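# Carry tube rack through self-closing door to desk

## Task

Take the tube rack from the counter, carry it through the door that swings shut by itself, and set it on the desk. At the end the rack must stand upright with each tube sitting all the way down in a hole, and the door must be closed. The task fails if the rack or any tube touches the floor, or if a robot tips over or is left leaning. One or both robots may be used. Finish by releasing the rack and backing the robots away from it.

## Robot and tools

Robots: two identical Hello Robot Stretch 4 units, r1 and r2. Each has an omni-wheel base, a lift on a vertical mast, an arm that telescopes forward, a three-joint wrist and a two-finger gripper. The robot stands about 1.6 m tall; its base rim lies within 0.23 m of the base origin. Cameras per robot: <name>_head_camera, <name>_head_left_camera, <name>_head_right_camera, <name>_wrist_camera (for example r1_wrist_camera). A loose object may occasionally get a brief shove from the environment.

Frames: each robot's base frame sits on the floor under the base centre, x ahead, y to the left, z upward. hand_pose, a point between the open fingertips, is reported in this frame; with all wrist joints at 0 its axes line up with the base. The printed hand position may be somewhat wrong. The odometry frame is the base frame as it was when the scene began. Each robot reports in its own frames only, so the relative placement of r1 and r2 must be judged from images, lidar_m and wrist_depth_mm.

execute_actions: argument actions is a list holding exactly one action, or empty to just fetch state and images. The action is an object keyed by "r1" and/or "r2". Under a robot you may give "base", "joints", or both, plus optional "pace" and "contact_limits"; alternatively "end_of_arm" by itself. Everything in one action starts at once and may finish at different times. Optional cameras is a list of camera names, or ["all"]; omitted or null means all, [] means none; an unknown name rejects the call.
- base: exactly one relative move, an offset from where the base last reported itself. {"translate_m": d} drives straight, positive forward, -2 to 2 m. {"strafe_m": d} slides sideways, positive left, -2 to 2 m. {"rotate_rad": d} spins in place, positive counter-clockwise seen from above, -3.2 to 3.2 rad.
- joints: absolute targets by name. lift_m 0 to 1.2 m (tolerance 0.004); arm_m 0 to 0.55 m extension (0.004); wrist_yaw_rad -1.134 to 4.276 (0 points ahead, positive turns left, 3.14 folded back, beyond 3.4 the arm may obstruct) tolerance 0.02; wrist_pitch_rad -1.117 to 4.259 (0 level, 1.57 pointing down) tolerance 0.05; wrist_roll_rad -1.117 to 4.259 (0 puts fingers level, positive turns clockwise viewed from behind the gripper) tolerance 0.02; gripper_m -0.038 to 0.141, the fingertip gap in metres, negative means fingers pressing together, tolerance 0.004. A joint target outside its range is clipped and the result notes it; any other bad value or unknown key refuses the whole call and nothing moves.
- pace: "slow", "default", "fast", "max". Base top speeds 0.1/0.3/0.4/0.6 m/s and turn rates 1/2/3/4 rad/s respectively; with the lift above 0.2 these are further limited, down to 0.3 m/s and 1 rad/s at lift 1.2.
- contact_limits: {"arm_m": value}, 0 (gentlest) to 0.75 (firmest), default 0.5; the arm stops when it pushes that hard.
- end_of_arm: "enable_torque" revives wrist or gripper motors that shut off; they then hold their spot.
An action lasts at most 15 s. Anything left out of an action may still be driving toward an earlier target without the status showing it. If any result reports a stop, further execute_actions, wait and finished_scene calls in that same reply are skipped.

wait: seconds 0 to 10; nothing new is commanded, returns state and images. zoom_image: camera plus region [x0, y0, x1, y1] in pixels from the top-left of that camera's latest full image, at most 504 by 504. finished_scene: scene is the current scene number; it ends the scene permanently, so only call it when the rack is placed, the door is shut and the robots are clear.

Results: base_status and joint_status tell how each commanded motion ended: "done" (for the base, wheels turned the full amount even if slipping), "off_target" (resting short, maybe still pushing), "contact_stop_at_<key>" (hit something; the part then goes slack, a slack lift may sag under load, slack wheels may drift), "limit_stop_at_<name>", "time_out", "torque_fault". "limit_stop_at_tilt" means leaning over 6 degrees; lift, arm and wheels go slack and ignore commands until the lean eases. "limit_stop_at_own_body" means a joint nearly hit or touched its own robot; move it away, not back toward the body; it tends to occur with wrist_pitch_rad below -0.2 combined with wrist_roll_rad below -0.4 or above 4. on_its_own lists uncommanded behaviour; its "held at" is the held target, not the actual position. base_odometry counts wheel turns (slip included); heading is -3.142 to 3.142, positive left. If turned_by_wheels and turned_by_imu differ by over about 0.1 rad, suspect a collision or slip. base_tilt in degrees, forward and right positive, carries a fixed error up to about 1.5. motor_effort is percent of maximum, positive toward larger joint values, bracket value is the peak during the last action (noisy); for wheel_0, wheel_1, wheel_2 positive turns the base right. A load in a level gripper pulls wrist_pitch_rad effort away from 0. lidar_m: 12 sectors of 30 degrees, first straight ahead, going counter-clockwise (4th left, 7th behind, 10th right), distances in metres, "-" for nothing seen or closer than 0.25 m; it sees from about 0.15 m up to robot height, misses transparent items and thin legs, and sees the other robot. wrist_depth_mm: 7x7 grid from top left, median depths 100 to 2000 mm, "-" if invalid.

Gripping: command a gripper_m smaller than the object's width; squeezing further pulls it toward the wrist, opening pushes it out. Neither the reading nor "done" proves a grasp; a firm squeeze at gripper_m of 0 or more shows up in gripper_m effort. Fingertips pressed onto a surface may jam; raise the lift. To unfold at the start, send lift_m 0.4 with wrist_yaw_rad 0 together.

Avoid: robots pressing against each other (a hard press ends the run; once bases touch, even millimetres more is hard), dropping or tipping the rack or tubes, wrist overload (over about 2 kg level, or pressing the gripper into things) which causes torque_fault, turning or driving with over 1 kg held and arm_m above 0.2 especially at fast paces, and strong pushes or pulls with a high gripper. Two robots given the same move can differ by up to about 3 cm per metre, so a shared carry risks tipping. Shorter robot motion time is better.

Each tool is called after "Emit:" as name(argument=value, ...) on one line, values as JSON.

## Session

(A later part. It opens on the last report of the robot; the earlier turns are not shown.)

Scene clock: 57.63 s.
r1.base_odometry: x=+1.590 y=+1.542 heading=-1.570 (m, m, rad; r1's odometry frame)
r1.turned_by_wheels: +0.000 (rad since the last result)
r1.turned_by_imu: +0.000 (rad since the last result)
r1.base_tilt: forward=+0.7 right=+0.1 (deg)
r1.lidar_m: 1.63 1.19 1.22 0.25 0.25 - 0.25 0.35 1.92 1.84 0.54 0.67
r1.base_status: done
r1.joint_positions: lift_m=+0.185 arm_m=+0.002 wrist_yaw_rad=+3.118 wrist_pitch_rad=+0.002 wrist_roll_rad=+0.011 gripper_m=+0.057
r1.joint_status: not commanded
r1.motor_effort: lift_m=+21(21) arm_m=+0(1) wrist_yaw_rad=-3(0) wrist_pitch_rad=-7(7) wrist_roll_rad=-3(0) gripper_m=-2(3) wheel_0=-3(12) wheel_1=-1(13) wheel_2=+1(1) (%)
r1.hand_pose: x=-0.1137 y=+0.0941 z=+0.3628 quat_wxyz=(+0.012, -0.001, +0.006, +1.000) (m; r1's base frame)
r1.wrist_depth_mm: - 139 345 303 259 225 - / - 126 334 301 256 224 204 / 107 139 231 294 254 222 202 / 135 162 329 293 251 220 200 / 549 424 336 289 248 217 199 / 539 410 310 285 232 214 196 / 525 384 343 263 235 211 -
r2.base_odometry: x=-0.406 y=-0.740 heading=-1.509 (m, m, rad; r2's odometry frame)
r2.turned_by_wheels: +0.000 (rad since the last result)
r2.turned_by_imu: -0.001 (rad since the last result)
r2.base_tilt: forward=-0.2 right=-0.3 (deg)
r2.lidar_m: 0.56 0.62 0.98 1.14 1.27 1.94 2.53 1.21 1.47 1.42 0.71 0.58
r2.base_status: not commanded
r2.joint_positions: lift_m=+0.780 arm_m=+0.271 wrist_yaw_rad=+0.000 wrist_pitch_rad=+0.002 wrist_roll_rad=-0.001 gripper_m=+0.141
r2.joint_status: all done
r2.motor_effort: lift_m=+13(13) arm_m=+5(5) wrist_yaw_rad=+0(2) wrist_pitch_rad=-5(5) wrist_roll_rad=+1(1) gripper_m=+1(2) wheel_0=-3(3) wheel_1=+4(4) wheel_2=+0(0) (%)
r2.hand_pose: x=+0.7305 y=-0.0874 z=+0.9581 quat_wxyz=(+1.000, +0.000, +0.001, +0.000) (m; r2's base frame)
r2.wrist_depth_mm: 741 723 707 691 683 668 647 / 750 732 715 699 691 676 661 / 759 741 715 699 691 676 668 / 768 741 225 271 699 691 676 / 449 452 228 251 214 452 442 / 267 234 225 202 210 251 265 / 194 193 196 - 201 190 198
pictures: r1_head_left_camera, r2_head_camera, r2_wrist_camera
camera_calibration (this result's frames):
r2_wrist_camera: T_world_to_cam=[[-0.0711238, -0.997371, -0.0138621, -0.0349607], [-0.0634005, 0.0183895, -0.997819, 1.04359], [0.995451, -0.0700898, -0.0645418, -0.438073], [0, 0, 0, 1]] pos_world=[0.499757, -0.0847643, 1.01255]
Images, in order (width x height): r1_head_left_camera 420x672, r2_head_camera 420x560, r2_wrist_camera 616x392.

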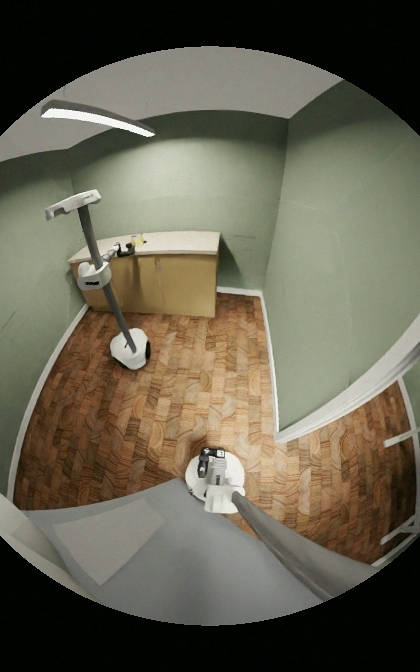

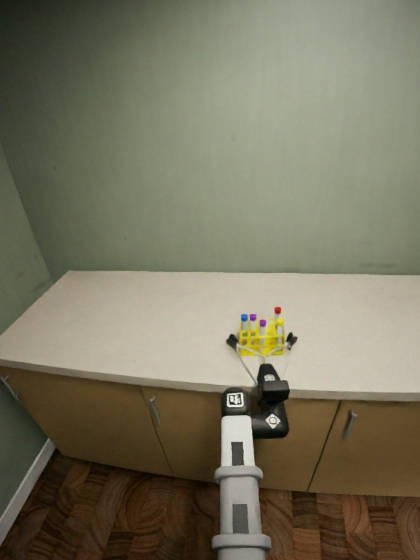

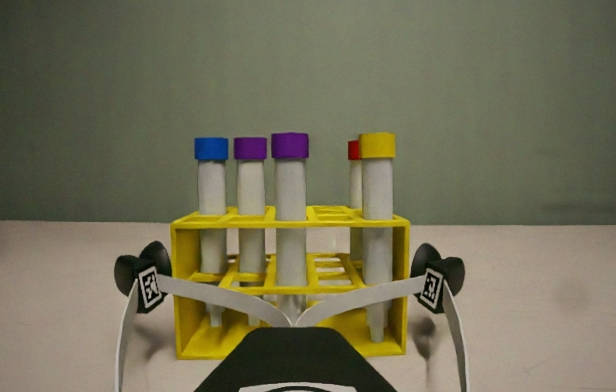

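Emit:
execute_actions(actions=[{"r1":{"base":{"translate_m":-0.3}},"r2":{"joints":{"gripper_m":0.08},"pace":"slow"}}], cameras=["r2_head_camera","r2_wrist_camera"])

Emit:
execute_actions(actions=[{"r1":{"base":{"strafe_m":0.3}},"r2":{"joints":{"lift_m":0.81},"pace":"slow"}}], cameras=["r1_head_left_camera","r2_head_camera","r2_wrist_camera"])

Scene clock: 63.93 s.
r1.base_odometry: x=+1.590 y=+1.842 heading=-1.570 (m, m, rad; r1's odometry frame)
r1.turned_by_wheels: +0.000 (rad since the last result)
r1.turned_by_imu: +0.001 (rad since the last result)
r1.base_tilt: forward=+0.7 right=+0.0 (deg)
r1.lidar_m: 1.90 1.42 2.20 0.41 0.25 - 0.25 0.25 0.45 1.83 0.83 0.76
r1.base_status: done
r1.joint_positions: lift_m=+0.185 arm_m=+0.002 wrist_yaw_rad=+3.118 wrist_pitch_rad=+0.002 wrist_roll_rad=+0.011 gripper_m=+0.057
r1.joint_status: not commanded
r1.motor_effort: lift_m=+21(21) arm_m=-1(1) wrist_yaw_rad=-1(1) wrist_pitch_rad=-7(7) wrist_roll_rad=-3(1) gripper_m=-5(5) wheel_0=-3(10) wheel_1=+0(5) wheel_2=+3(15) (%)
r1.hand_pose: x=-0.1137 y=+0.0941 z=+0.3628 quat_wxyz=(+0.012, -0.001, +0.006, +1.000) (m; r1's base frame)
r1.wrist_depth_mm: - 139 320 307 291 274 265 / - 126 315 304 290 274 264 / 107 138 232 301 289 273 262 / 135 160 314 300 285 271 260 / 357 334 315 298 285 270 259 / 349 330 306 296 274 267 257 / 349 322 315 286 277 266 255
r2.base_odometry: x=-0.406 y=-0.740 heading=-1.509 (m, m, rad; r2's odometry frame)
r2.turned_by_wheels: +0.000 (rad since the last result)
r2.turned_by_imu: -0.002 (rad since the last result)
r2.base_tilt: forward=-0.1 right=-0.3 (deg)
r2.lidar_m: 0.58 0.63 0.93 1.13 1.26 1.93 1.49 1.44 1.46 1.43 0.72 0.57
r2.base_status: not commanded
r2.joint_positions: lift_m=+0.780 arm_m=+0.271 wrist_yaw_rad=+0.000 wrist_pitch_rad=+0.002 wrist_roll_rad=-0.001 gripper_m=+0.080
r2.joint_status: all done
r2.motor_effort: lift_m=+13(13) arm_m=+5(5) wrist_yaw_rad=-2(2) wrist_pitch_rad=-5(6) wrist_roll_rad=+1(0) gripper_m=-22(25) wheel_0=-3(3) wheel_1=+4(4) wheel_2=+0(0) (%)
r2.hand_pose: x=+0.7305 y=-0.0874 z=+0.9581 quat_wxyz=(+1.000, +0.000, +0.001, +0.000) (m; r2's base frame)
r2.wrist_depth_mm: 732 723 699 691 683 668 654 / 750 732 715 707 691 676 668 / 750 750 715 707 683 683 668 / 759 750 216 208 247 691 676 / 449 452 218 199 197 445 442 / 266 184 200 194 192 232 265 / 193 197 187 - 191 191 198
pictures: r2_head_camera, r2_wrist_camera
camera_calibration (this result's frames):
r2_wrist_camera: T_world_to_cam=[[-0.071124, -0.997371, -0.0138587, -0.0349613], [-0.0634431, 0.0183891, -0.997816, 1.0436], [0.995448, -0.0700894, -0.0645842, -0.438067], [0, 0, 0, 1]] pos_world=[0.499796, -0.0847642, 1.01255]
Images, in order (width x height): r2_head_camera 420x560, r2_wrist_camera 616x392.

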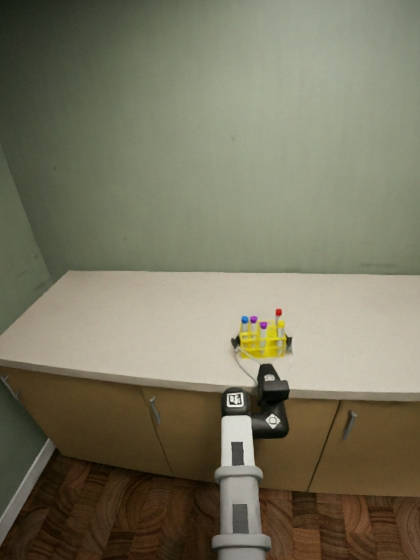

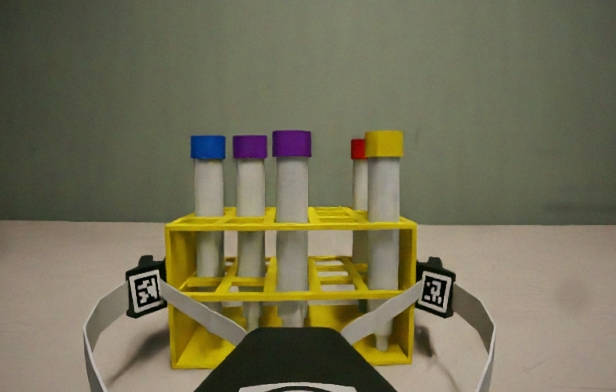

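Scene clock: 66.27 s.
r1.base_odometry: x=+1.890 y=+1.842 heading=-1.570 (m, m, rad; r1's odometry frame)
r1.turned_by_wheels: +0.000 (rad since the last result)
r1.turned_by_imu: +0.000 (rad since the last result)
r1.base_tilt: forward=+0.7 right=+0.0 (deg)
r1.lidar_m: 1.92 1.28 1.91 1.78 0.25 0.25 - 0.25 0.37 2.14 0.98 1.14
r1.base_status: done
r1.joint_positions: lift_m=+0.185 arm_m=+0.002 wrist_yaw_rad=+3.118 wrist_pitch_rad=+0.002 wrist_roll_rad=+0.011 gripper_m=+0.057
r1.joint_status: not commanded
r1.motor_effort: lift_m=+21(21) arm_m=+0(1) wrist_yaw_rad=+2(0) wrist_pitch_rad=-7(7) wrist_roll_rad=-2(1) gripper_m=-3(3) wheel_0=-3(13) wheel_1=+0(10) wheel_2=+2(2) (%)
r1.hand_pose: x=-0.1137 y=+0.0941 z=+0.3628 quat_wxyz=(+0.012, -0.001, +0.006, +1.000) (m; r1's base frame)
r1.wrist_depth_mm: - 139 322 315 310 1366 1430 / - 126 320 315 307 1336 1366 / 107 138 231 312 307 1336 1366 / 135 161 317 312 304 1366 1366 / 336 325 317 309 304 1336 1366 / 336 325 309 307 300 1336 1366 / 330 320 314 303 301 1060 1118
r2.base_odometry: x=-0.406 y=-0.740 heading=-1.509 (m, m, rad; r2's odometry frame)
r2.turned_by_wheels: +0.000 (rad since the last result)
r2.turned_by_imu: -0.001 (rad since the last result)
r2.base_tilt: forward=-0.1 right=-0.3 (deg)
r2.lidar_m: 0.57 0.62 0.97 1.14 1.27 1.93 1.33 1.29 1.46 1.44 0.72 0.57
r2.base_status: not commanded
r2.joint_positions: lift_m=+0.810 arm_m=+0.271 wrist_yaw_rad=+0.000 wrist_pitch_rad=+0.003 wrist_roll_rad=-0.001 gripper_m=+0.080
r2.joint_status: all done
r2.motor_effort: lift_m=+24(22) arm_m=+5(5) wrist_yaw_rad=-1(3) wrist_pitch_rad=-10(9) wrist_roll_rad=+1(2) gripper_m=-22(22) wheel_0=-2(2) wheel_1=+4(4) wheel_2=+0(0) (%)
r2.hand_pose: x=+0.7305 y=-0.0874 z=+0.9868 quat_wxyz=(+1.000, +0.000, +0.002, +0.000) (m; r2's base frame)
r2.wrist_depth_mm: 741 723 707 683 683 668 654 / 741 732 715 707 683 676 661 / 759 741 715 699 683 676 668 / 768 741 216 208 247 691 668 / 569 574 218 198 197 569 559 / 340 185 198 193 192 296 334 / 246 250 198 - 213 243 245
pictures: r1_head_left_camera, r2_head_camera, r2_wrist_camera
camera_calibration (this result's frames):
r2_wrist_camera: T_world_to_cam=[[-0.0711393, -0.997371, -0.0137801, -0.0346285], [-0.0645483, 0.0183893, -0.997745, 1.07307], [0.995376, -0.0700894, -0.0656868, -0.435068], [0, 0, 0, 1]] pos_world=[0.499858, -0.0847642, 1.0416]
Images, in order (width x height): r1_head_left_camera 420x672, r2_head_camera 420x560, r2_wrist_camera 616x392.

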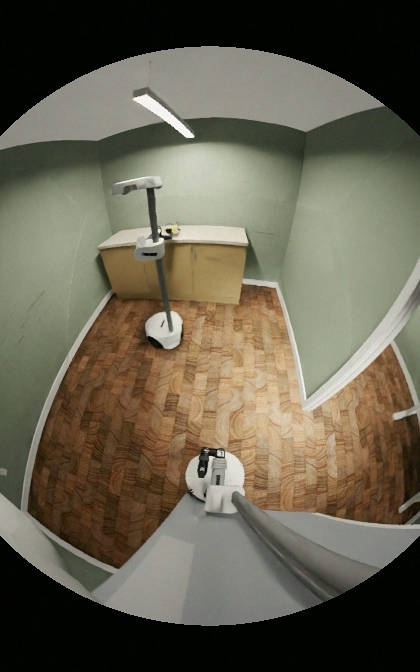

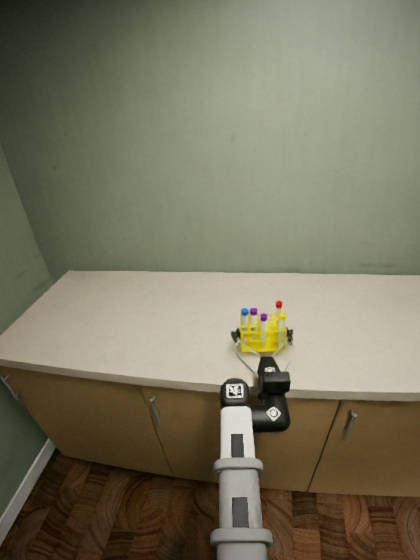

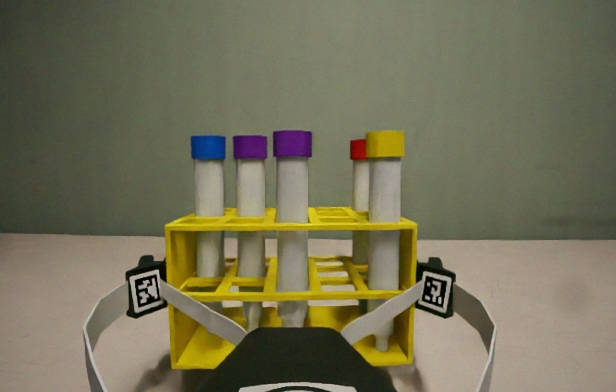

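Emit:
execute_actions(actions=[{"r1":{"base":{"translate_m":-0.3},"pace":"slow"},"r2":{"base":{"translate_m":-0.45},"joints":{"arm_m":0.0,"gripper_m":0.065,"lift_m":0.82}}}], cameras=["r1_head_left_camera","r2_wrist_camera"])

Scene clock: 74.53 s.
r1.base_odometry: x=+1.890 y=+2.142 heading=-1.570 (m, m, rad; r1's odometry frame)
r1.turned_by_wheels: +0.000 (rad since the last result)
r1.turned_by_imu: +0.001 (rad since the last result)
r1.base_tilt: forward=+0.7 right=+0.1 (deg)
r1.lidar_m: 2.17 1.11 1.89 1.82 1.25 0.25 - 0.25 0.25 0.51 1.28 1.18
r1.base_status: done
r1.joint_positions: lift_m=+0.185 arm_m=+0.002 wrist_yaw_rad=+3.118 wrist_pitch_rad=+0.002 wrist_roll_rad=+0.011 gripper_m=+0.057
r1.joint_status: not commanded
r1.motor_effort: lift_m=+21(21) arm_m=+0(1) wrist_yaw_rad=+1(0) wrist_pitch_rad=-6(7) wrist_roll_rad=-2(1) gripper_m=-3(4) wheel_0=-5(9) wheel_1=-4(6) wheel_2=+7(11) (%)
r1.hand_pose: x=-0.1137 y=+0.0941 z=+0.3628 quat_wxyz=(+0.012, -0.001, +0.006, +1.000) (m; r1's base frame)
r1.wrist_depth_mm: - 139 329 349 373 1060 1098 / - 126 330 347 368 1042 1060 / 107 138 231 349 373 1060 1060 / 135 161 330 349 370 1042 1060 / 296 310 329 347 370 1042 1060 / 294 303 320 343 1008 1042 1060 / 294 310 319 351 368 1008 1042
r2.base_odometry: x=-0.434 y=-0.291 heading=-1.510 (m, m, rad; r2's odometry frame)
r2.turned_by_wheels: +0.000 (rad since the last result)
r2.turned_by_imu: -0.001 (rad since the last result)
r2.base_tilt: forward=-0.1 right=-0.3 (deg)
r2.lidar_m: 0.40 1.10 1.22 1.19 1.32 2.04 1.16 1.11 1.40 1.38 1.50 0.43
r2.base_status: done
r2.joint_positions: lift_m=+0.820 arm_m=+0.002 wrist_yaw_rad=+0.000 wrist_pitch_rad=+0.003 wrist_roll_rad=-0.001 gripper_m=+0.065
r2.joint_status: all done
joint sent to its limit — the command would take r2.arm_m past its lower limit, so that joint was sent only as far as its limit.
r2.motor_effort: lift_m=+24(24) arm_m=-4(5) wrist_yaw_rad=+0(1) wrist_pitch_rad=-9(10) wrist_roll_rad=+1(1) gripper_m=-25(25) wheel_0=-1(7) wheel_1=-2(6) wheel_2=-1(9) (%)
r2.hand_pose: x=+0.4614 y=-0.0874 z=+0.9968 quat_wxyz=(+1.000, +0.000, +0.002, +0.000) (m; r2's base frame)
r2.wrist_depth_mm: 1464 1430 1397 1397 1366 1336 1308 / 1499 1464 1397 1397 1366 1336 1308 / 1537 1464 1430 1430 1366 1366 1308 / 1430 1499 211 206 241 1366 1336 / 878 854 213 193 192 788 768 / 904 179 200 189 189 788 778 / 904 878 198 - 213 809 788
pictures: r1_head_left_camera, r2_wrist_camera
camera_calibration (this result's frames):
r2_wrist_camera: T_world_to_cam=[[-0.0712932, -0.99736, -0.0137628, -0.0536291], [-0.0647919, 0.0183994, -0.997729, 1.06574], [0.995349, -0.0702395, -0.0659327, -0.166237], [0, 0, 0, 1]] pos_world=[0.230692, -0.084773, 1.05162]
Images, in order (width x height): r1_head_left_camera 420x672, r2_wrist_camera 616x392.

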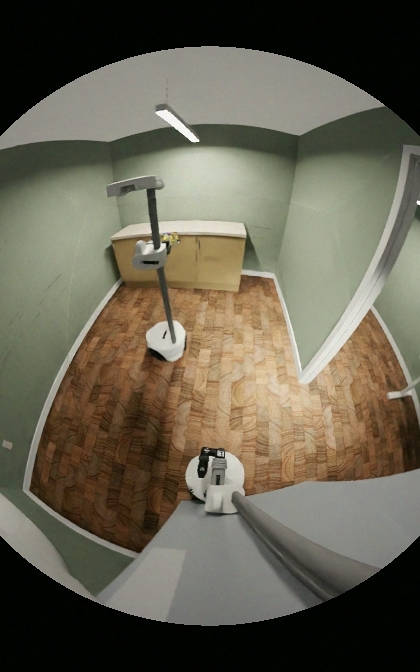

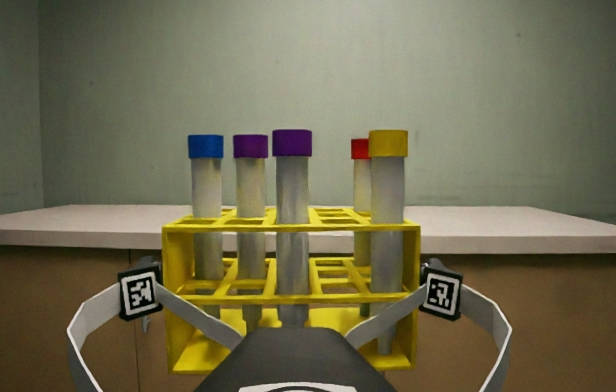

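Emit:
execute_actions(actions=[{"r2":{"base":{"rotate_rad":-2.23},"pace":"slow"}}], cameras=["r2_head_camera","r2_head_left_camera","r2_wrist_camera"])

Emit:
execute_actions(actions=[{"r2":{"base":{"translate_m":0.9}}}], cameras=["r1_head_right_camera","r2_head_camera","r2_head_left_camera"])

Scene clock: 84.00 s.
r1.base_odometry: x=+1.890 y=+2.142 heading=-1.570 (m, m, rad; r1's odometry frame)
r1.turned_by_wheels: +0.000 (rad since the last result)
r1.turned_by_imu: +0.000 (rad since the last result)
r1.base_tilt: forward=+0.8 right=+0.1 (deg)
r1.lidar_m: 0.90 0.87 1.88 1.83 1.23 0.25 - 0.25 0.26 0.53 1.29 1.19
r1.base_status: not commanded
r1.joint_positions: lift_m=+0.185 arm_m=+0.002 wrist_yaw_rad=+3.118 wrist_pitch_rad=+0.002 wrist_roll_rad=+0.011 gripper_m=+0.057
r1.joint_status: not commanded
r1.motor_effort: lift_m=+21(21) arm_m=+0(0) wrist_yaw_rad=+1(1) wrist_pitch_rad=-7(7) wrist_roll_rad=-2(0) gripper_m=-3(3) wheel_0=-5(4) wheel_1=-4(4) wheel_2=+6(7) (%)
r1.hand_pose: x=-0.1137 y=+0.0941 z=+0.3628 quat_wxyz=(+0.012, -0.001, +0.006, +1.000) (m; r1's base frame)
r1.wrist_depth_mm: - 139 330 349 370 1060 1060 / - 126 329 347 370 1042 1098 / 107 138 231 347 373 1060 1060 / 135 161 330 347 373 1042 1078 / 296 312 329 349 375 1060 1060 / 293 306 319 343 1008 1042 1060 / 293 310 322 353 366 1025 1060
r2.base_odometry: x=-0.434 y=-0.291 heading=+2.544 (m, m, rad; r2's odometry frame)
r2.turned_by_wheels: -2.230 (rad since the last result)
r2.turned_by_imu: -2.195 (rad since the last result)
r2.base_tilt: forward=-0.2 right=-0.3 (deg)
r2.lidar_m: 0.41 1.38 1.46 1.08 1.02 1.04 1.25 1.20 1.27 1.74 1.50 0.43
r2.base_status: done
r2.joint_positions: lift_m=+0.820 arm_m=+0.002 wrist_yaw_rad=+0.000 wrist_pitch_rad=+0.003 wrist_roll_rad=-0.001 gripper_m=+0.065
r2.joint_status: not commanded
r2.motor_effort: lift_m=+24(24) arm_m=-4(4) wrist_yaw_rad=+1(0) wrist_pitch_rad=-10(10) wrist_roll_rad=+0(1) gripper_m=-26(26) wheel_0=+3(4) wheel_1=+2(6) wheel_2=+1(5) (%)
r2.hand_pose: x=+0.4614 y=-0.0875 z=+0.9968 quat_wxyz=(+1.000, +0.000, +0.002, +0.000) (m; r2's base frame)
r2.wrist_depth_mm: 991 - - - 1464 1229 1008 / 991 - - - 1499 1229 1025 / 991 - - - 1430 1229 1042 / 991 - 211 - 242 1255 1060 / 1008 1098 213 233 193 1255 1078 / 1008 180 200 189 190 1042 1060 / 1008 1118 198 - 213 1281 1008
pictures: r2_head_camera, r2_head_left_camera, r2_wrist_camera
camera_calibration (this result's frames):
r2_wrist_camera: T_world_to_cam=[[-0.0713111, -0.997359, -0.013759, -0.0536296], [-0.0647916, 0.0183967, -0.997729, 1.06574], [0.995348, -0.0702577, -0.0659324, -0.16624], [0, 0, 0, 1]] pos_world=[0.230693, -0.0847738, 1.05162]
Images, in order (width x height): r2_head_camera 420x560, r2_head_left_camera 420x672, r2_wrist_camera 616x392.

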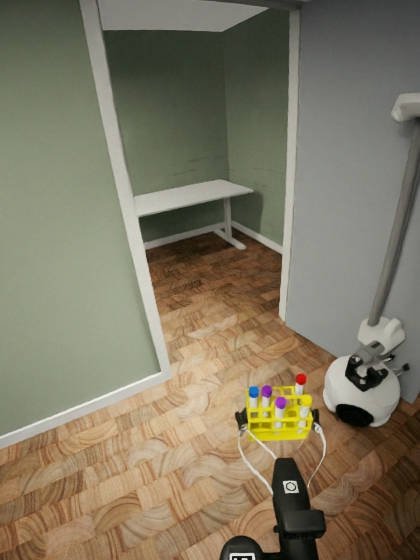

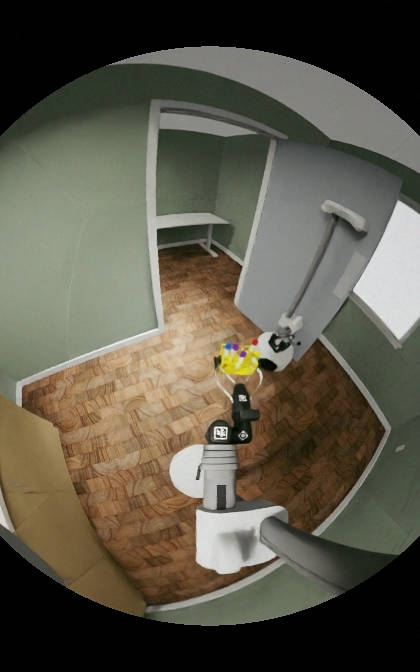

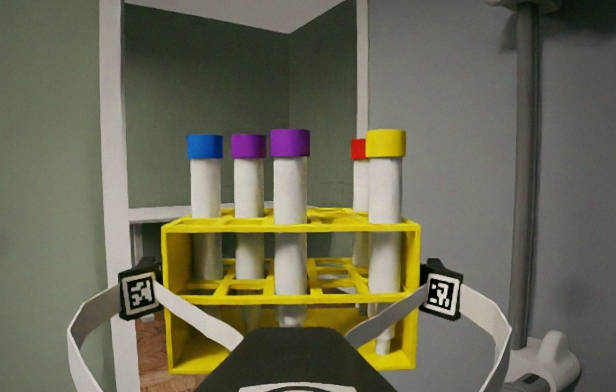

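Scene clock: 88.47 s.
r1.base_odometry: x=+1.890 y=+2.142 heading=-1.570 (m, m, rad; r1's odometry frame)
r1.turned_by_wheels: +0.000 (rad since the last result)
r1.turned_by_imu: +0.000 (rad since the last result)
r1.base_tilt: forward=+0.7 right=-0.1 (deg)
r1.lidar_m: 0.56 2.32 1.87 1.80 1.25 0.25 - 0.25 0.25 0.54 0.58 0.57
r1.base_status: not commanded
r1.joint_positions: lift_m=+0.185 arm_m=+0.002 wrist_yaw_rad=+3.118 wrist_pitch_rad=+0.002 wrist_roll_rad=+0.011 gripper_m=+0.057
r1.joint_status: not commanded
r1.motor_effort: lift_m=+21(21) arm_m=+0(1) wrist_yaw_rad=-1(1) wrist_pitch_rad=-7(7) wrist_roll_rad=-1(2) gripper_m=-3(3) wheel_0=-5(5) wheel_1=-4(4) wheel_2=+7(6) (%)
r1.hand_pose: x=-0.1137 y=+0.0941 z=+0.3628 quat_wxyz=(+0.012, -0.001, +0.006, +1.000) (m; r1's base frame)
r1.wrist_depth_mm: - 139 329 347 373 1025 1060 / - 126 327 349 370 1042 1078 / 107 138 232 347 373 1042 1078 / 135 161 329 351 375 1060 1060 / 296 310 329 349 373 1042 1042 / 294 306 322 343 1008 1042 1060 / 293 310 320 353 364 1008 1042
r2.base_odometry: x=-1.178 y=+0.215 heading=+2.544 (m, m, rad; r2's odometry frame)
r2.turned_by_wheels: +0.000 (rad since the last result)
r2.turned_by_imu: -0.004 (rad since the last result)
r2.base_tilt: forward=-0.2 right=-0.3 (deg)
r2.lidar_m: 0.40 0.63 0.63 0.88 1.47 1.51 2.07 1.99 2.07 0.56 0.56 0.41
r2.base_status: done
r2.joint_positions: lift_m=+0.820 arm_m=+0.002 wrist_yaw_rad=+0.000 wrist_pitch_rad=+0.003 wrist_roll_rad=-0.001 gripper_m=+0.065
r2.joint_status: not commanded
r2.motor_effort: lift_m=+23(24) arm_m=-4(4) wrist_yaw_rad=-2(1) wrist_pitch_rad=-11(10) wrist_roll_rad=+1(1) gripper_m=-27(25) wheel_0=+1(4) wheel_1=+3(7) wheel_2=+1(10) (%)
r2.hand_pose: x=+0.4614 y=-0.0874 z=+0.9968 quat_wxyz=(+1.000, +0.000, +0.002, +0.000) (m; r2's base frame)
r2.wrist_depth_mm: - - - - 1983 683 597 / - - - - 1983 691 591 / - - 213 - 842 691 597 / - - 211 206 243 707 609 / - 1983 213 193 193 707 609 / - 180 200 189 190 661 609 / 1863 1921 197 - 212 707 621
pictures: r1_head_right_camera, r2_head_camera, r2_head_left_camera
Images, in order (width x height): r1_head_right_camera 420x672, r2_head_camera 420x560, r2_head_left_camera 420x672.

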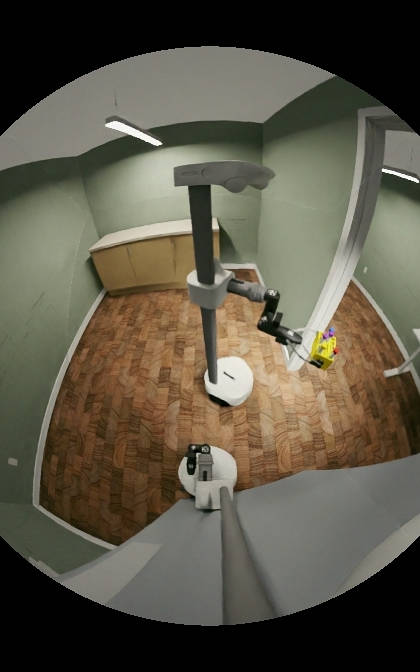

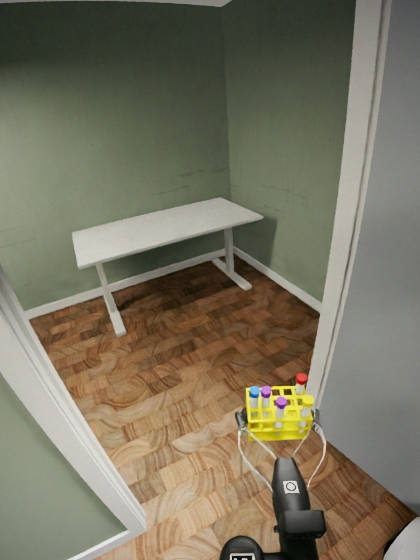

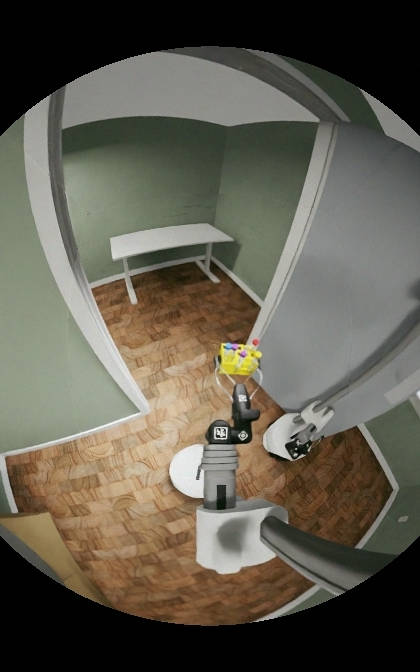

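Emit:
execute_actions(actions=[{"r2":{"base":{"rotate_rad":0.18},"pace":"slow"}}], cameras=[])

Emit:
execute_actions(actions=[{"r2":{"base":{"translate_m":1.6},"joints":{"lift_m":0.72}}}], cameras=["r2_wrist_camera","r2_head_camera","r2_head_left_camera"])

Scene clock: 93.80 s.
r1.base_odometry: x=+1.890 y=+2.142 heading=-1.570 (m, m, rad; r1's odometry frame)
r1.turned_by_wheels: +0.000 (rad since the last result)
r1.turned_by_imu: +0.000 (rad since the last result)
r1.base_tilt: forward=+0.6 right=+0.1 (deg)
r1.lidar_m: 0.58 2.31 1.88 1.80 1.26 0.25 - 0.25 0.26 0.53 0.65 0.57
r1.base_status: not commanded
r1.joint_positions: lift_m=+0.185 arm_m=+0.002 wrist_yaw_rad=+3.118 wrist_pitch_rad=+0.002 wrist_roll_rad=+0.011 gripper_m=+0.057
r1.joint_status: not commanded
r1.motor_effort: lift_m=+21(21) arm_m=-1(1) wrist_yaw_rad=+2(2) wrist_pitch_rad=-7(7) wrist_roll_rad=-1(1) gripper_m=-2(4) wheel_0=-5(4) wheel_1=-4(4) wheel_2=+7(7) (%)
r1.hand_pose: x=-0.1137 y=+0.0941 z=+0.3628 quat_wxyz=(+0.012, -0.001, +0.006, +1.000) (m; r1's base frame)
r1.wrist_depth_mm: - 139 327 349 373 1042 1060 / - 126 329 347 370 1042 1078 / 107 138 231 347 368 1060 1078 / 135 160 327 349 373 1060 1042 / 296 310 329 347 370 1042 1078 / 296 306 320 342 1025 1042 1060 / 293 309 320 353 366 1042 1060
r2.base_odometry: x=-1.178 y=+0.215 heading=+2.724 (m, m, rad; r2's odometry frame)
r2.turned_by_wheels: +0.179 (rad since the last result)
r2.turned_by_imu: +0.175 (rad since the last result)
r2.base_tilt: forward=-0.2 right=-0.2 (deg)
r2.lidar_m: 0.42 0.60 0.69 1.11 1.47 1.64 1.99 1.98 1.99 0.56 0.60 0.42
r2.base_status: done
r2.joint_positions: lift_m=+0.820 arm_m=+0.002 wrist_yaw_rad=+0.000 wrist_pitch_rad=+0.003 wrist_roll_rad=-0.001 gripper_m=+0.065
r2.joint_status: not commanded
r2.motor_effort: lift_m=+24(23) arm_m=-4(4) wrist_yaw_rad=-1(1) wrist_pitch_rad=-10(10) wrist_roll_rad=+2(1) gripper_m=-25(25) wheel_0=-2(7) wheel_1=-3(5) wheel_2=-2(5) (%)
r2.hand_pose: x=+0.4614 y=-0.0874 z=+0.9968 quat_wxyz=(+1.000, +0.000, +0.002, +0.000) (m; r2's base frame)
r2.wrist_depth_mm: - - - - - 1756 691 / - - - - - 1756 699 / - - - - - 1756 699 / - - 211 206 242 1756 707 / - - 213 193 193 1808 707 / - 180 200 189 191 788 699 / 1921 1921 197 - 213 1808 668
pictures: none
No camera images: the call's "cameras" was empty. Leave "cameras" out to get every camera's image.

Scene clock: 100.63 s.
r1.base_odometry: x=+1.890 y=+2.142 heading=-1.570 (m, m, rad; r1's odometry frame)
r1.turned_by_wheels: +0.000 (rad since the last result)
r1.turned_by_imu: +0.000 (rad since the last result)
r1.base_tilt: forward=+0.8 right=+0.0 (deg)
r1.lidar_m: 2.22 2.32 1.89 1.81 1.25 0.25 - 0.25 0.25 0.52 1.29 1.17
r1.base_status: not commanded
r1.joint_positions: lift_m=+0.185 arm_m=+0.002 wrist_yaw_rad=+3.118 wrist_pitch_rad=+0.002 wrist_roll_rad=+0.011 gripper_m=+0.057
r1.joint_status: not commanded
r1.motor_effort: lift_m=+21(21) arm_m=-1(0) wrist_yaw_rad=+0(3) wrist_pitch_rad=-7(7) wrist_roll_rad=-2(2) gripper_m=-3(3) wheel_0=-5(4) wheel_1=-4(4) wheel_2=+7(6) (%)
r1.hand_pose: x=-0.1137 y=+0.0941 z=+0.3628 quat_wxyz=(+0.012, -0.001, +0.006, +1.000) (m; r1's base frame)
r1.wrist_depth_mm: - 139 327 349 373 1042 1078 / - 126 329 347 370 1060 1060 / 107 138 231 349 373 1060 1078 / 135 160 330 347 373 1042 1078 / 296 310 329 347 370 1042 1060 / 296 304 319 343 1008 1078 1060 / 296 310 322 351 364 1008 1060
r2.base_odometry: x=-2.640 y=+0.864 heading=+2.724 (m, m, rad; r2's odometry frame)
r2.turned_by_wheels: +0.000 (rad since the last result)
r2.turned_by_imu: -0.007 (rad since the last result)
r2.base_tilt: forward=-0.1 right=-0.3 (deg)
r2.lidar_m: 0.42 0.45 0.52 2.25 1.78 1.00 3.51 0.84 0.81 1.10 1.09 0.43
r2.base_status: done
r2.joint_positions: lift_m=+0.720 arm_m=+0.002 wrist_yaw_rad=+0.000 wrist_pitch_rad=+0.003 wrist_roll_rad=-0.001 gripper_m=+0.065
r2.joint_status: all done
r2.motor_effort: lift_m=+14(17) arm_m=-4(4) wrist_yaw_rad=+1(0) wrist_pitch_rad=-9(8) wrist_roll_rad=+1(2) gripper_m=-26(24) wheel_0=+1(3) wheel_1=+2(8) wheel_2=+0(9) (%)
r2.hand_pose: x=+0.4614 y=-0.0874 z=+0.8976 quat_wxyz=(+1.000, +0.000, +0.002, +0.000) (m; r2's base frame)
r2.wrist_depth_mm: 866 931 1025 1118 1229 1118 904 / 891 946 1042 1138 1281 1138 917 / 878 960 991 1118 1205 1160 931 / 891 960 211 206 242 1138 931 / 904 931 213 193 192 1025 931 / 597 179 200 190 190 517 591 / 424 433 198 - 212 427 469
pictures: r2_head_camera, r2_head_left_camera, r2_wrist_camera
camera_calibration (this result's frames):
r2_wrist_camera: T_world_to_cam=[[-0.0711632, -0.99737, -0.0137714, -0.0550098], [-0.0647755, 0.0183981, -0.99773, 0.966757], [0.995359, -0.0701097, -0.0659143, -0.17279], [0, 0, 0, 1]] pos_world=[0.230695, -0.0847658, 0.952415]
Images, in order (width x height): r2_head_camera 420x560, r2_head_left_camera 420x672, r2_wrist_camera 616x392.

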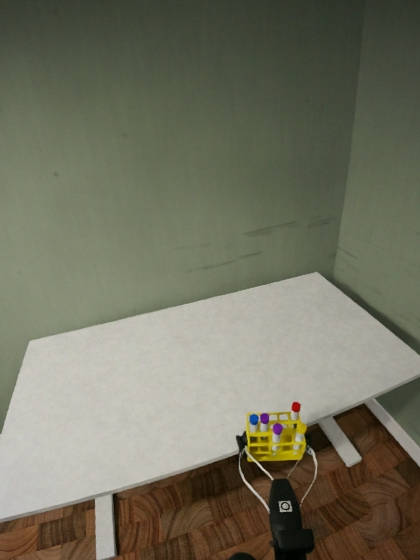

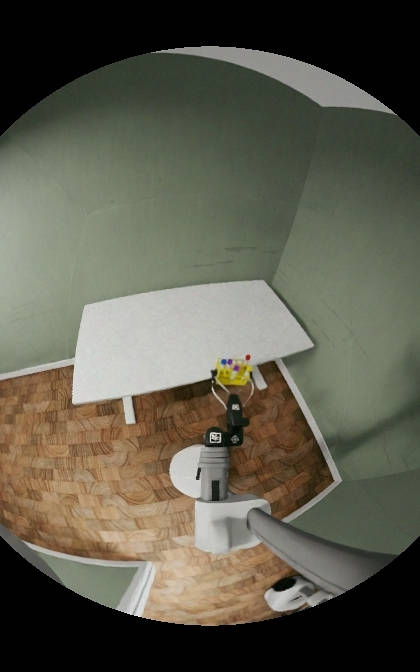

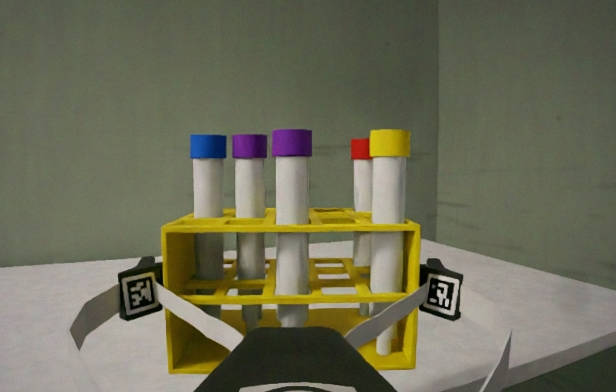

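Emit:
execute_actions(actions=[{"r1":{"base":{"strafe_m":0.65}},"r2":{"joints":{"arm_m":0.25,"lift_m":0.63}}}], cameras=["r1_head_right_camera"])

Emit:
execute_actions(actions=[{"r2":{"joints":{"lift_m":0.597},"pace":"slow"}}], cameras=["r1_head_right_camera","r2_wrist_camera","r2_head_camera"])

Scene clock: 109.80 s.
r1.base_odometry: x=+2.540 y=+2.142 heading=-1.570 (m, m, rad; r1's odometry frame)
r1.turned_by_wheels: +0.000 (rad since the last result)
r1.turned_by_imu: +0.000 (rad since the last result)
r1.base_tilt: forward=+0.7 right=+0.0 (deg)
r1.lidar_m: 2.20 1.69 1.23 1.17 1.24 0.89 0.84 0.88 1.29 0.80 0.61 2.04
r1.base_status: done
r1.joint_positions: lift_m=+0.185 arm_m=+0.002 wrist_yaw_rad=+3.118 wrist_pitch_rad=+0.002 wrist_roll_rad=+0.011 gripper_m=+0.057
r1.joint_status: not commanded
r1.motor_effort: lift_m=+21(21) arm_m=+0(1) wrist_yaw_rad=+1(1) wrist_pitch_rad=-7(7) wrist_roll_rad=-1(1) gripper_m=-2(3) wheel_0=-2(10) wheel_1=+0(9) wheel_2=+0(5) (%)
r1.hand_pose: x=-0.1137 y=+0.0941 z=+0.3628 quat_wxyz=(+0.012, -0.001, +0.006, +1.000) (m; r1's base frame)
r1.wrist_depth_mm: - 139 960 1025 1042 1078 1098 / - 126 976 991 1025 1042 1060 / 107 138 232 1008 1025 1060 1078 / 135 160 991 1008 1042 1060 1078 / 931 960 960 1025 1025 1042 1060 / 931 946 946 1008 1025 1042 1060 / 798 809 904 891 960 1008 1042
r2.base_odometry: x=-2.640 y=+0.864 heading=+2.724 (m, m, rad; r2's odometry frame)
r2.turned_by_wheels: +0.000 (rad since the last result)
r2.turned_by_imu: -0.002 (rad since the last result)
r2.base_tilt: forward=-0.1 right=-0.3 (deg)
r2.lidar_m: 0.45 0.45 0.52 2.22 1.78 1.00 1.73 0.81 0.82 1.11 1.10 0.58
r2.base_status: not commanded
r2.joint_positions: lift_m=+0.630 arm_m=+0.249 wrist_yaw_rad=+0.000 wrist_pitch_rad=+0.003 wrist_roll_rad=-0.001 gripper_m=+0.065
r2.joint_status: all done
r2.motor_effort: lift_m=+14(13) arm_m=+5(5) wrist_yaw_rad=+0(1) wrist_pitch_rad=-8(10) wrist_roll_rad=+1(1) gripper_m=-24(23) wheel_0=+1(1) wheel_1=+2(2) wheel_2=+0(1) (%)
r2.hand_pose: x=+0.7086 y=-0.0874 z=+0.8076 quat_wxyz=(+1.000, +0.000, +0.002, +0.000) (m; r2's base frame)
r2.wrist_depth_mm: 683 732 809 891 976 1025 831 / 683 741 809 904 976 1042 842 / 691 759 788 878 976 1060 842 / 699 759 211 206 243 1042 854 / 609 615 213 191 192 615 603 / 366 180 200 189 190 314 362 / 258 263 197 - 213 260 271
pictures: r1_head_right_camera
Images, in order (width x height): r1_head_right_camera 420x672.

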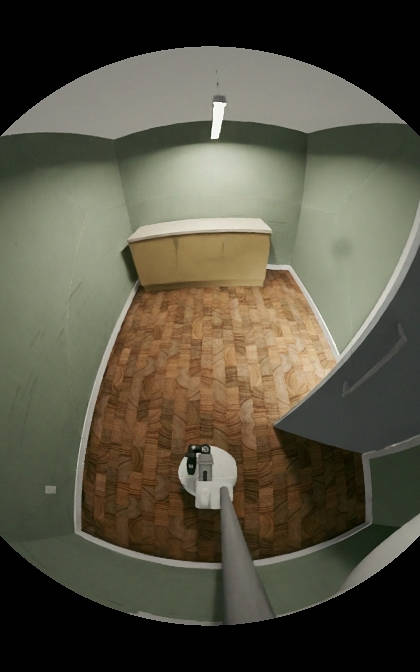

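Scene clock: 110.90 s.
r1.base_odometry: x=+2.540 y=+2.142 heading=-1.570 (m, m, rad; r1's odometry frame)
r1.turned_by_wheels: +0.000 (rad since the last result)
r1.turned_by_imu: +0.000 (rad since the last result)
r1.base_tilt: forward=+0.7 right=+0.0 (deg)
r1.lidar_m: 2.19 1.70 1.18 1.15 1.23 0.87 0.82 0.88 1.28 1.25 1.15 2.03
r1.base_status: not commanded
r1.joint_positions: lift_m=+0.185 arm_m=+0.002 wrist_yaw_rad=+3.118 wrist_pitch_rad=+0.002 wrist_roll_rad=+0.011 gripper_m=+0.057
r1.joint_status: not commanded
r1.motor_effort: lift_m=+21(21) arm_m=-1(1) wrist_yaw_rad=+1(0) wrist_pitch_rad=-7(7) wrist_roll_rad=-1(1) gripper_m=-3(3) wheel_0=-3(2) wheel_1=+0(0) wheel_2=+0(0) (%)
r1.hand_pose: x=-0.1137 y=+0.0941 z=+0.3628 quat_wxyz=(+0.012, -0.001, +0.006, +1.000) (m; r1's base frame)
r1.wrist_depth_mm: - 139 976 1008 1025 1042 1078 / - 126 976 976 1025 1060 1078 / 107 138 232 1008 1025 1060 1078 / 135 160 1008 991 1025 1042 1060 / 946 960 976 1008 1042 1042 1060 / 931 946 960 991 1025 1042 1042 / 798 798 917 878 946 1008 1042
r2.base_odometry: x=-2.640 y=+0.864 heading=+2.724 (m, m, rad; r2's odometry frame)
r2.turned_by_wheels: +0.000 (rad since the last result)
r2.turned_by_imu: +0.000 (rad since the last result)
r2.base_tilt: forward=-0.1 right=-0.3 (deg)
r2.lidar_m: 0.47 0.45 0.52 2.23 1.77 1.00 1.04 0.82 0.82 1.11 1.10 0.62
r2.base_status: not commanded
r2.joint_positions: lift_m=+0.597 arm_m=+0.249 wrist_yaw_rad=+0.000 wrist_pitch_rad=+0.003 wrist_roll_rad=-0.001 gripper_m=+0.065
r2.joint_status: all done
r2.motor_effort: lift_m=+14(18) arm_m=+5(5) wrist_yaw_rad=-1(0) wrist_pitch_rad=-10(10) wrist_roll_rad=+1(1) gripper_m=-25(27) wheel_0=+1(1) wheel_1=+2(2) wheel_2=+0(0) (%)
r2.hand_pose: x=+0.7086 y=-0.0874 z=+0.7747 quat_wxyz=(+1.000, +0.000, +0.002, +0.000) (m; r2's base frame)
r2.wrist_depth_mm: 683 732 809 878 960 1042 831 / 691 750 809 904 991 1042 842 / 699 741 788 878 976 1060 854 / 699 759 211 206 242 1025 854 / 473 477 213 193 193 473 466 / 282 180 200 189 190 242 279 / 199 203 193 - 193 202 210
pictures: r1_head_right_camera, r2_head_camera, r2_wrist_camera
camera_calibration (this result's frames):
r2_wrist_camera: T_world_to_cam=[[-0.0710825, -0.997375, -0.0138119, -0.0391153], [-0.0647768, 0.0184334, -0.99773, 0.8601], [0.995365, -0.0700264, -0.065917, -0.426928], [0, 0, 0, 1]] pos_world=[0.477883, -0.0847633, 0.829465]
Images, in order (width x height): r1_head_right_camera 420x672, r2_head_camera 420x560, r2_wrist_camera 616x392.

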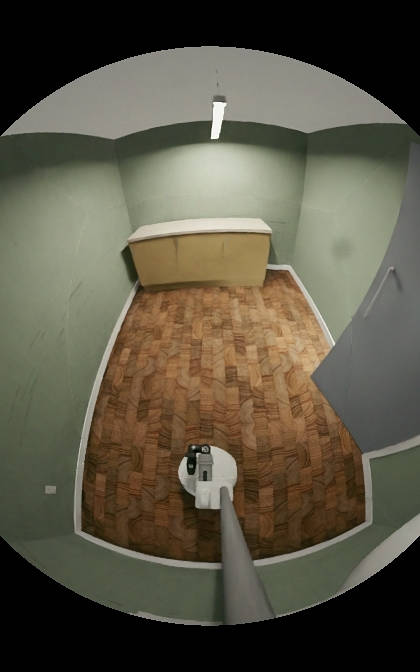

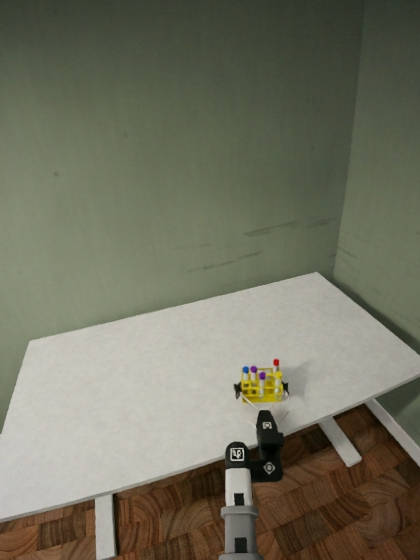

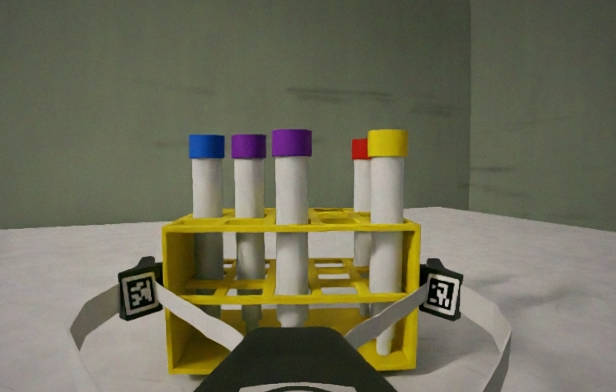

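Emit:
execute_actions(actions=[{"r2":{"joints":{"lift_m":0.591},"pace":"slow"}}], cameras=[])

Emit:
execute_actions(actions=[{"r2":{"joints":{"gripper_m":0.141}}}], cameras=[])

Emit:
execute_actions(actions=[{"r2":{"joints":{"arm_m":0.0},"base":{"translate_m":-0.15}}}], cameras=["r1_head_right_camera","r2_wrist_camera","r2_head_camera"])

Scene clock: 115.50 s.
r1.base_odometry: x=+2.540 y=+2.142 heading=-1.570 (m, m, rad; r1's odometry frame)
r1.turned_by_wheels: +0.000 (rad since the last result)
r1.turned_by_imu: +0.000 (rad since the last result)
r1.base_tilt: forward=+0.7 right=+0.0 (deg)
r1.lidar_m: 2.20 1.70 1.23 1.15 1.22 0.89 0.84 0.89 1.26 1.41 1.49 2.03
r1.base_status: not commanded
r1.joint_positions: lift_m=+0.185 arm_m=+0.002 wrist_yaw_rad=+3.118 wrist_pitch_rad=+0.002 wrist_roll_rad=+0.011 gripper_m=+0.057
r1.joint_status: not commanded
r1.motor_effort: lift_m=+21(21) arm_m=-1(0) wrist_yaw_rad=+0(0) wrist_pitch_rad=-6(7) wrist_roll_rad=-1(2) gripper_m=-3(4) wheel_0=-3(3) wheel_1=+0(0) wheel_2=+0(0) (%)
r1.hand_pose: x=-0.1137 y=+0.0941 z=+0.3628 quat_wxyz=(+0.012, -0.001, +0.006, +1.000) (m; r1's base frame)
r1.wrist_depth_mm: - 139 976 1008 1042 1060 1098 / - 126 976 991 1008 1042 1078 / 107 138 232 1008 1025 1060 1078 / 135 161 976 1008 1025 1060 1060 / 946 946 976 1008 1042 1060 1078 / 946 946 960 991 1008 1042 1042 / 788 798 904 891 931 1025 1042
r2.base_odometry: x=-2.640 y=+0.864 heading=+2.724 (m, m, rad; r2's odometry frame)
r2.turned_by_wheels: +0.000 (rad since the last result)
r2.turned_by_imu: -0.001 (rad since the last result)
r2.base_tilt: forward=-0.1 right=-0.3 (deg)
r2.lidar_m: 0.45 0.46 0.52 2.24 1.78 1.01 0.82 0.82 0.82 1.11 1.10 0.60
r2.base_status: not commanded
r2.joint_positions: lift_m=+0.592 arm_m=+0.249 wrist_yaw_rad=+0.000 wrist_pitch_rad=+0.000 wrist_roll_rad=-0.001 gripper_m=+0.065
r2.joint_status: all done
r2.motor_effort: lift_m=+10(13) arm_m=+5(5) wrist_yaw_rad=+1(1) wrist_pitch_rad=-1(9) wrist_roll_rad=+1(1) gripper_m=-26(24) wheel_0=+1(1) wheel_1=+2(2) wheel_2=+0(0) (%)
r2.hand_pose: x=+0.7085 y=-0.0874 z=+0.7699 quat_wxyz=(+1.000, +0.000, +0.000, +0.000) (m; r2's base frame)
r2.wrist_depth_mm: 683 732 798 891 991 1042 831 / 691 741 809 878 991 1025 842 / 699 759 788 878 991 1042 842 / 699 759 211 206 242 1025 854 / 473 480 213 191 193 477 469 / 278 180 200 189 190 239 277 / 195 199 190 - 190 198 206
pictures: none
No camera images: the call's "cameras" was empty. Leave "cameras" out to get every camera's image.

Scene clock: 117.30 s.
r1.base_odometry: x=+2.540 y=+2.142 heading=-1.570 (m, m, rad; r1's odometry frame)
r1.turned_by_wheels: +0.000 (rad since the last result)
r1.turned_by_imu: +0.000 (rad since the last result)
r1.base_tilt: forward=+0.8 right=+0.0 (deg)
r1.lidar_m: 2.21 1.68 1.23 1.17 1.21 0.88 0.85 0.86 1.29 1.41 1.50 2.04
r1.base_status: not commanded
r1.joint_positions: lift_m=+0.185 arm_m=+0.002 wrist_yaw_rad=+3.118 wrist_pitch_rad=+0.002 wrist_roll_rad=+0.011 gripper_m=+0.057
r1.joint_status: not commanded
r1.motor_effort: lift_m=+21(21) arm_m=+0(0) wrist_yaw_rad=+0(0) wrist_pitch_rad=-7(7) wrist_roll_rad=-2(2) gripper_m=-3(2) wheel_0=-3(2) wheel_1=+0(0) wheel_2=+0(0) (%)
r1.hand_pose: x=-0.1137 y=+0.0941 z=+0.3628 quat_wxyz=(+0.012, -0.001, +0.006, +1.000) (m; r1's base frame)
r1.wrist_depth_mm: - 139 991 991 1025 1042 1060 / - 126 960 1008 1025 1042 1078 / 107 138 231 1008 1025 1060 1078 / 136 161 991 991 1025 1060 1078 / 931 960 976 991 1008 1042 1060 / 917 946 960 976 1025 1060 1078 / 788 798 904 878 931 1025 1060
r2.base_odometry: x=-2.640 y=+0.864 heading=+2.724 (m, m, rad; r2's odometry frame)
r2.turned_by_wheels: +0.000 (rad since the last result)
r2.turned_by_imu: +0.000 (rad since the last result)
r2.base_tilt: forward=-0.2 right=-0.3 (deg)
r2.lidar_m: 0.47 0.45 0.53 2.21 1.79 1.01 0.84 0.81 0.82 1.12 1.10 0.57
r2.base_status: not commanded
r2.joint_positions: lift_m=+0.592 arm_m=+0.249 wrist_yaw_rad=+0.000 wrist_pitch_rad=+0.000 wrist_roll_rad=-0.001 gripper_m=+0.141
r2.joint_status: all done
r2.motor_effort: lift_m=+10(10) arm_m=+5(5) wrist_yaw_rad=+1(1) wrist_pitch_rad=+1(2) wrist_roll_rad=+0(1) gripper_m=+2(25) wheel_0=+1(1) wheel_1=+2(2) wheel_2=+0(0) (%)
r2.hand_pose: x=+0.7085 y=-0.0875 z=+0.7700 quat_wxyz=(+1.000, +0.000, +0.000, +0.000) (m; r2's base frame)
r2.wrist_depth_mm: 676 732 798 878 976 1060 831 / 699 750 809 904 991 1042 842 / 691 750 798 904 991 1060 842 / 699 759 231 878 820 1025 854 / 473 480 231 240 216 480 469 / 278 244 216 200 213 262 277 / 202 200 201 - 208 198 207
pictures: none
No camera images: the call's "cameras" was empty. Leave "cameras" out to get every camera's image.

Scene clock: 119.17 s.
r1.base_odometry: x=+2.540 y=+2.142 heading=-1.570 (m, m, rad; r1's odometry frame)
r1.turned_by_wheels: +0.000 (rad since the last result)
r1.turned_by_imu: +0.000 (rad since the last result)
r1.base_tilt: forward=+0.7 right=+0.1 (deg)
r1.lidar_m: 2.21 1.67 1.23 1.16 1.19 0.87 0.84 0.87 1.25 1.42 1.50 2.03
r1.base_status: not commanded
r1.joint_positions: lift_m=+0.185 arm_m=+0.002 wrist_yaw_rad=+3.118 wrist_pitch_rad=+0.002 wrist_roll_rad=+0.011 gripper_m=+0.057
r1.joint_status: not commanded
r1.motor_effort: lift_m=+21(21) arm_m=+0(1) wrist_yaw_rad=+2(1) wrist_pitch_rad=-7(7) wrist_roll_rad=-2(2) gripper_m=-4(3) wheel_0=-2(3) wheel_1=+0(0) wheel_2=+0(0) (%)
r1.hand_pose: x=-0.1137 y=+0.0941 z=+0.3628 quat_wxyz=(+0.012, -0.001, +0.006, +1.000) (m; r1's base frame)
r1.wrist_depth_mm: - 140 976 1008 1042 1060 1060 / - 126 991 991 1025 1060 1060 / 107 138 231 1008 1025 1042 1060 / 135 160 976 1008 1025 1060 1060 / 946 976 976 1008 1025 1025 1060 / 931 931 960 991 1008 1060 1042 / 798 809 917 891 931 1025 1042
r2.base_odometry: x=-2.503 y=+0.803 heading=+2.723 (m, m, rad; r2's odometry frame)
r2.turned_by_wheels: +0.000 (rad since the last result)
r2.turned_by_imu: +0.000 (rad since the last result)
r2.base_tilt: forward=-0.1 right=-0.2 (deg)
r2.lidar_m: 0.59 0.58 0.68 2.46 1.47 0.84 0.68 0.67 0.73 1.08 1.16 0.75
r2.base_status: done
r2.joint_positions: lift_m=+0.591 arm_m=+0.002 wrist_yaw_rad=+0.000 wrist_pitch_rad=+0.002 wrist_roll_rad=+0.000 gripper_m=+0.141
r2.joint_status: all done
joint sent to its limit — the command would take r2.arm_m past its lower limit, so that joint was sent only as far as its limit.
r2.motor_effort: lift_m=+13(13) arm_m=-5(6) wrist_yaw_rad=+1(1) wrist_pitch_rad=-8(5) wrist_roll_rad=+1(1) gripper_m=-1(1) wheel_0=-2(8) wheel_1=-3(5) wheel_2=+0(10) (%)
r2.hand_pose: x=+0.4614 y=-0.0875 z=+0.7690 quat_wxyz=(+1.000, +0.000, +0.001, +0.000) (m; r2's base frame)
r2.wrist_depth_mm: 976 1060 1182 1281 1397 1182 946 / 991 1078 1182 1308 1430 1205 976 / 991 1098 1160 1336 1430 1229 976 / 1008 1060 1160 798 1397 1138 946 / 459 466 469 544 539 634 946 / 1008 1078 1160 1281 1430 1138 991 / 1042 1138 1205 - 1430 1182 976
pictures: r1_head_right_camera, r2_head_camera, r2_wrist_camera
camera_calibration (this result's frames):
r2_wrist_camera: T_world_to_cam=[[-0.071341, -0.997354, -0.0139673, -0.0566016], [-0.0636212, 0.0185244, -0.997802, 0.837977], [0.995421, -0.0702956, -0.0647744, -0.182207], [0, 0, 0, 1]] pos_world=[0.230648, -0.0847832, 0.823542]
Images, in order (width x height): r1_head_right_camera 420x672, r2_head_camera 420x560, r2_wrist_camera 616x392.

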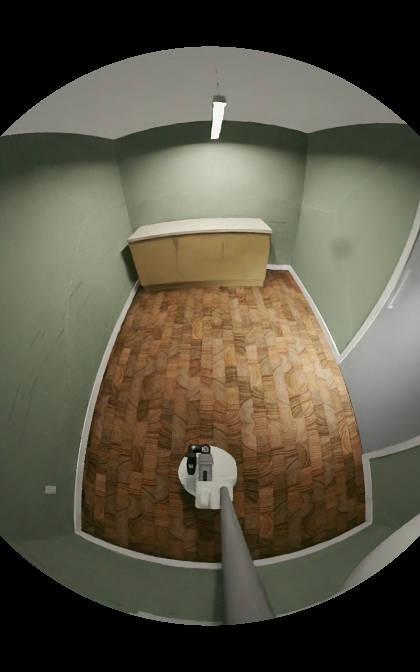

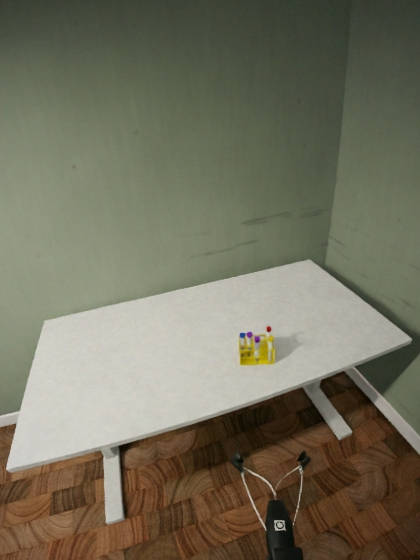

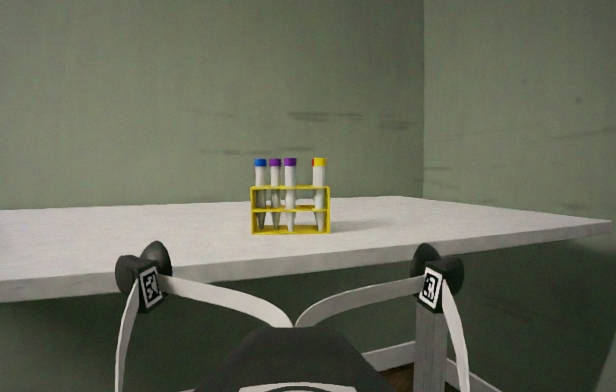

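Emit:
finished_scene(scene=1)

The scene is finished: the task was done.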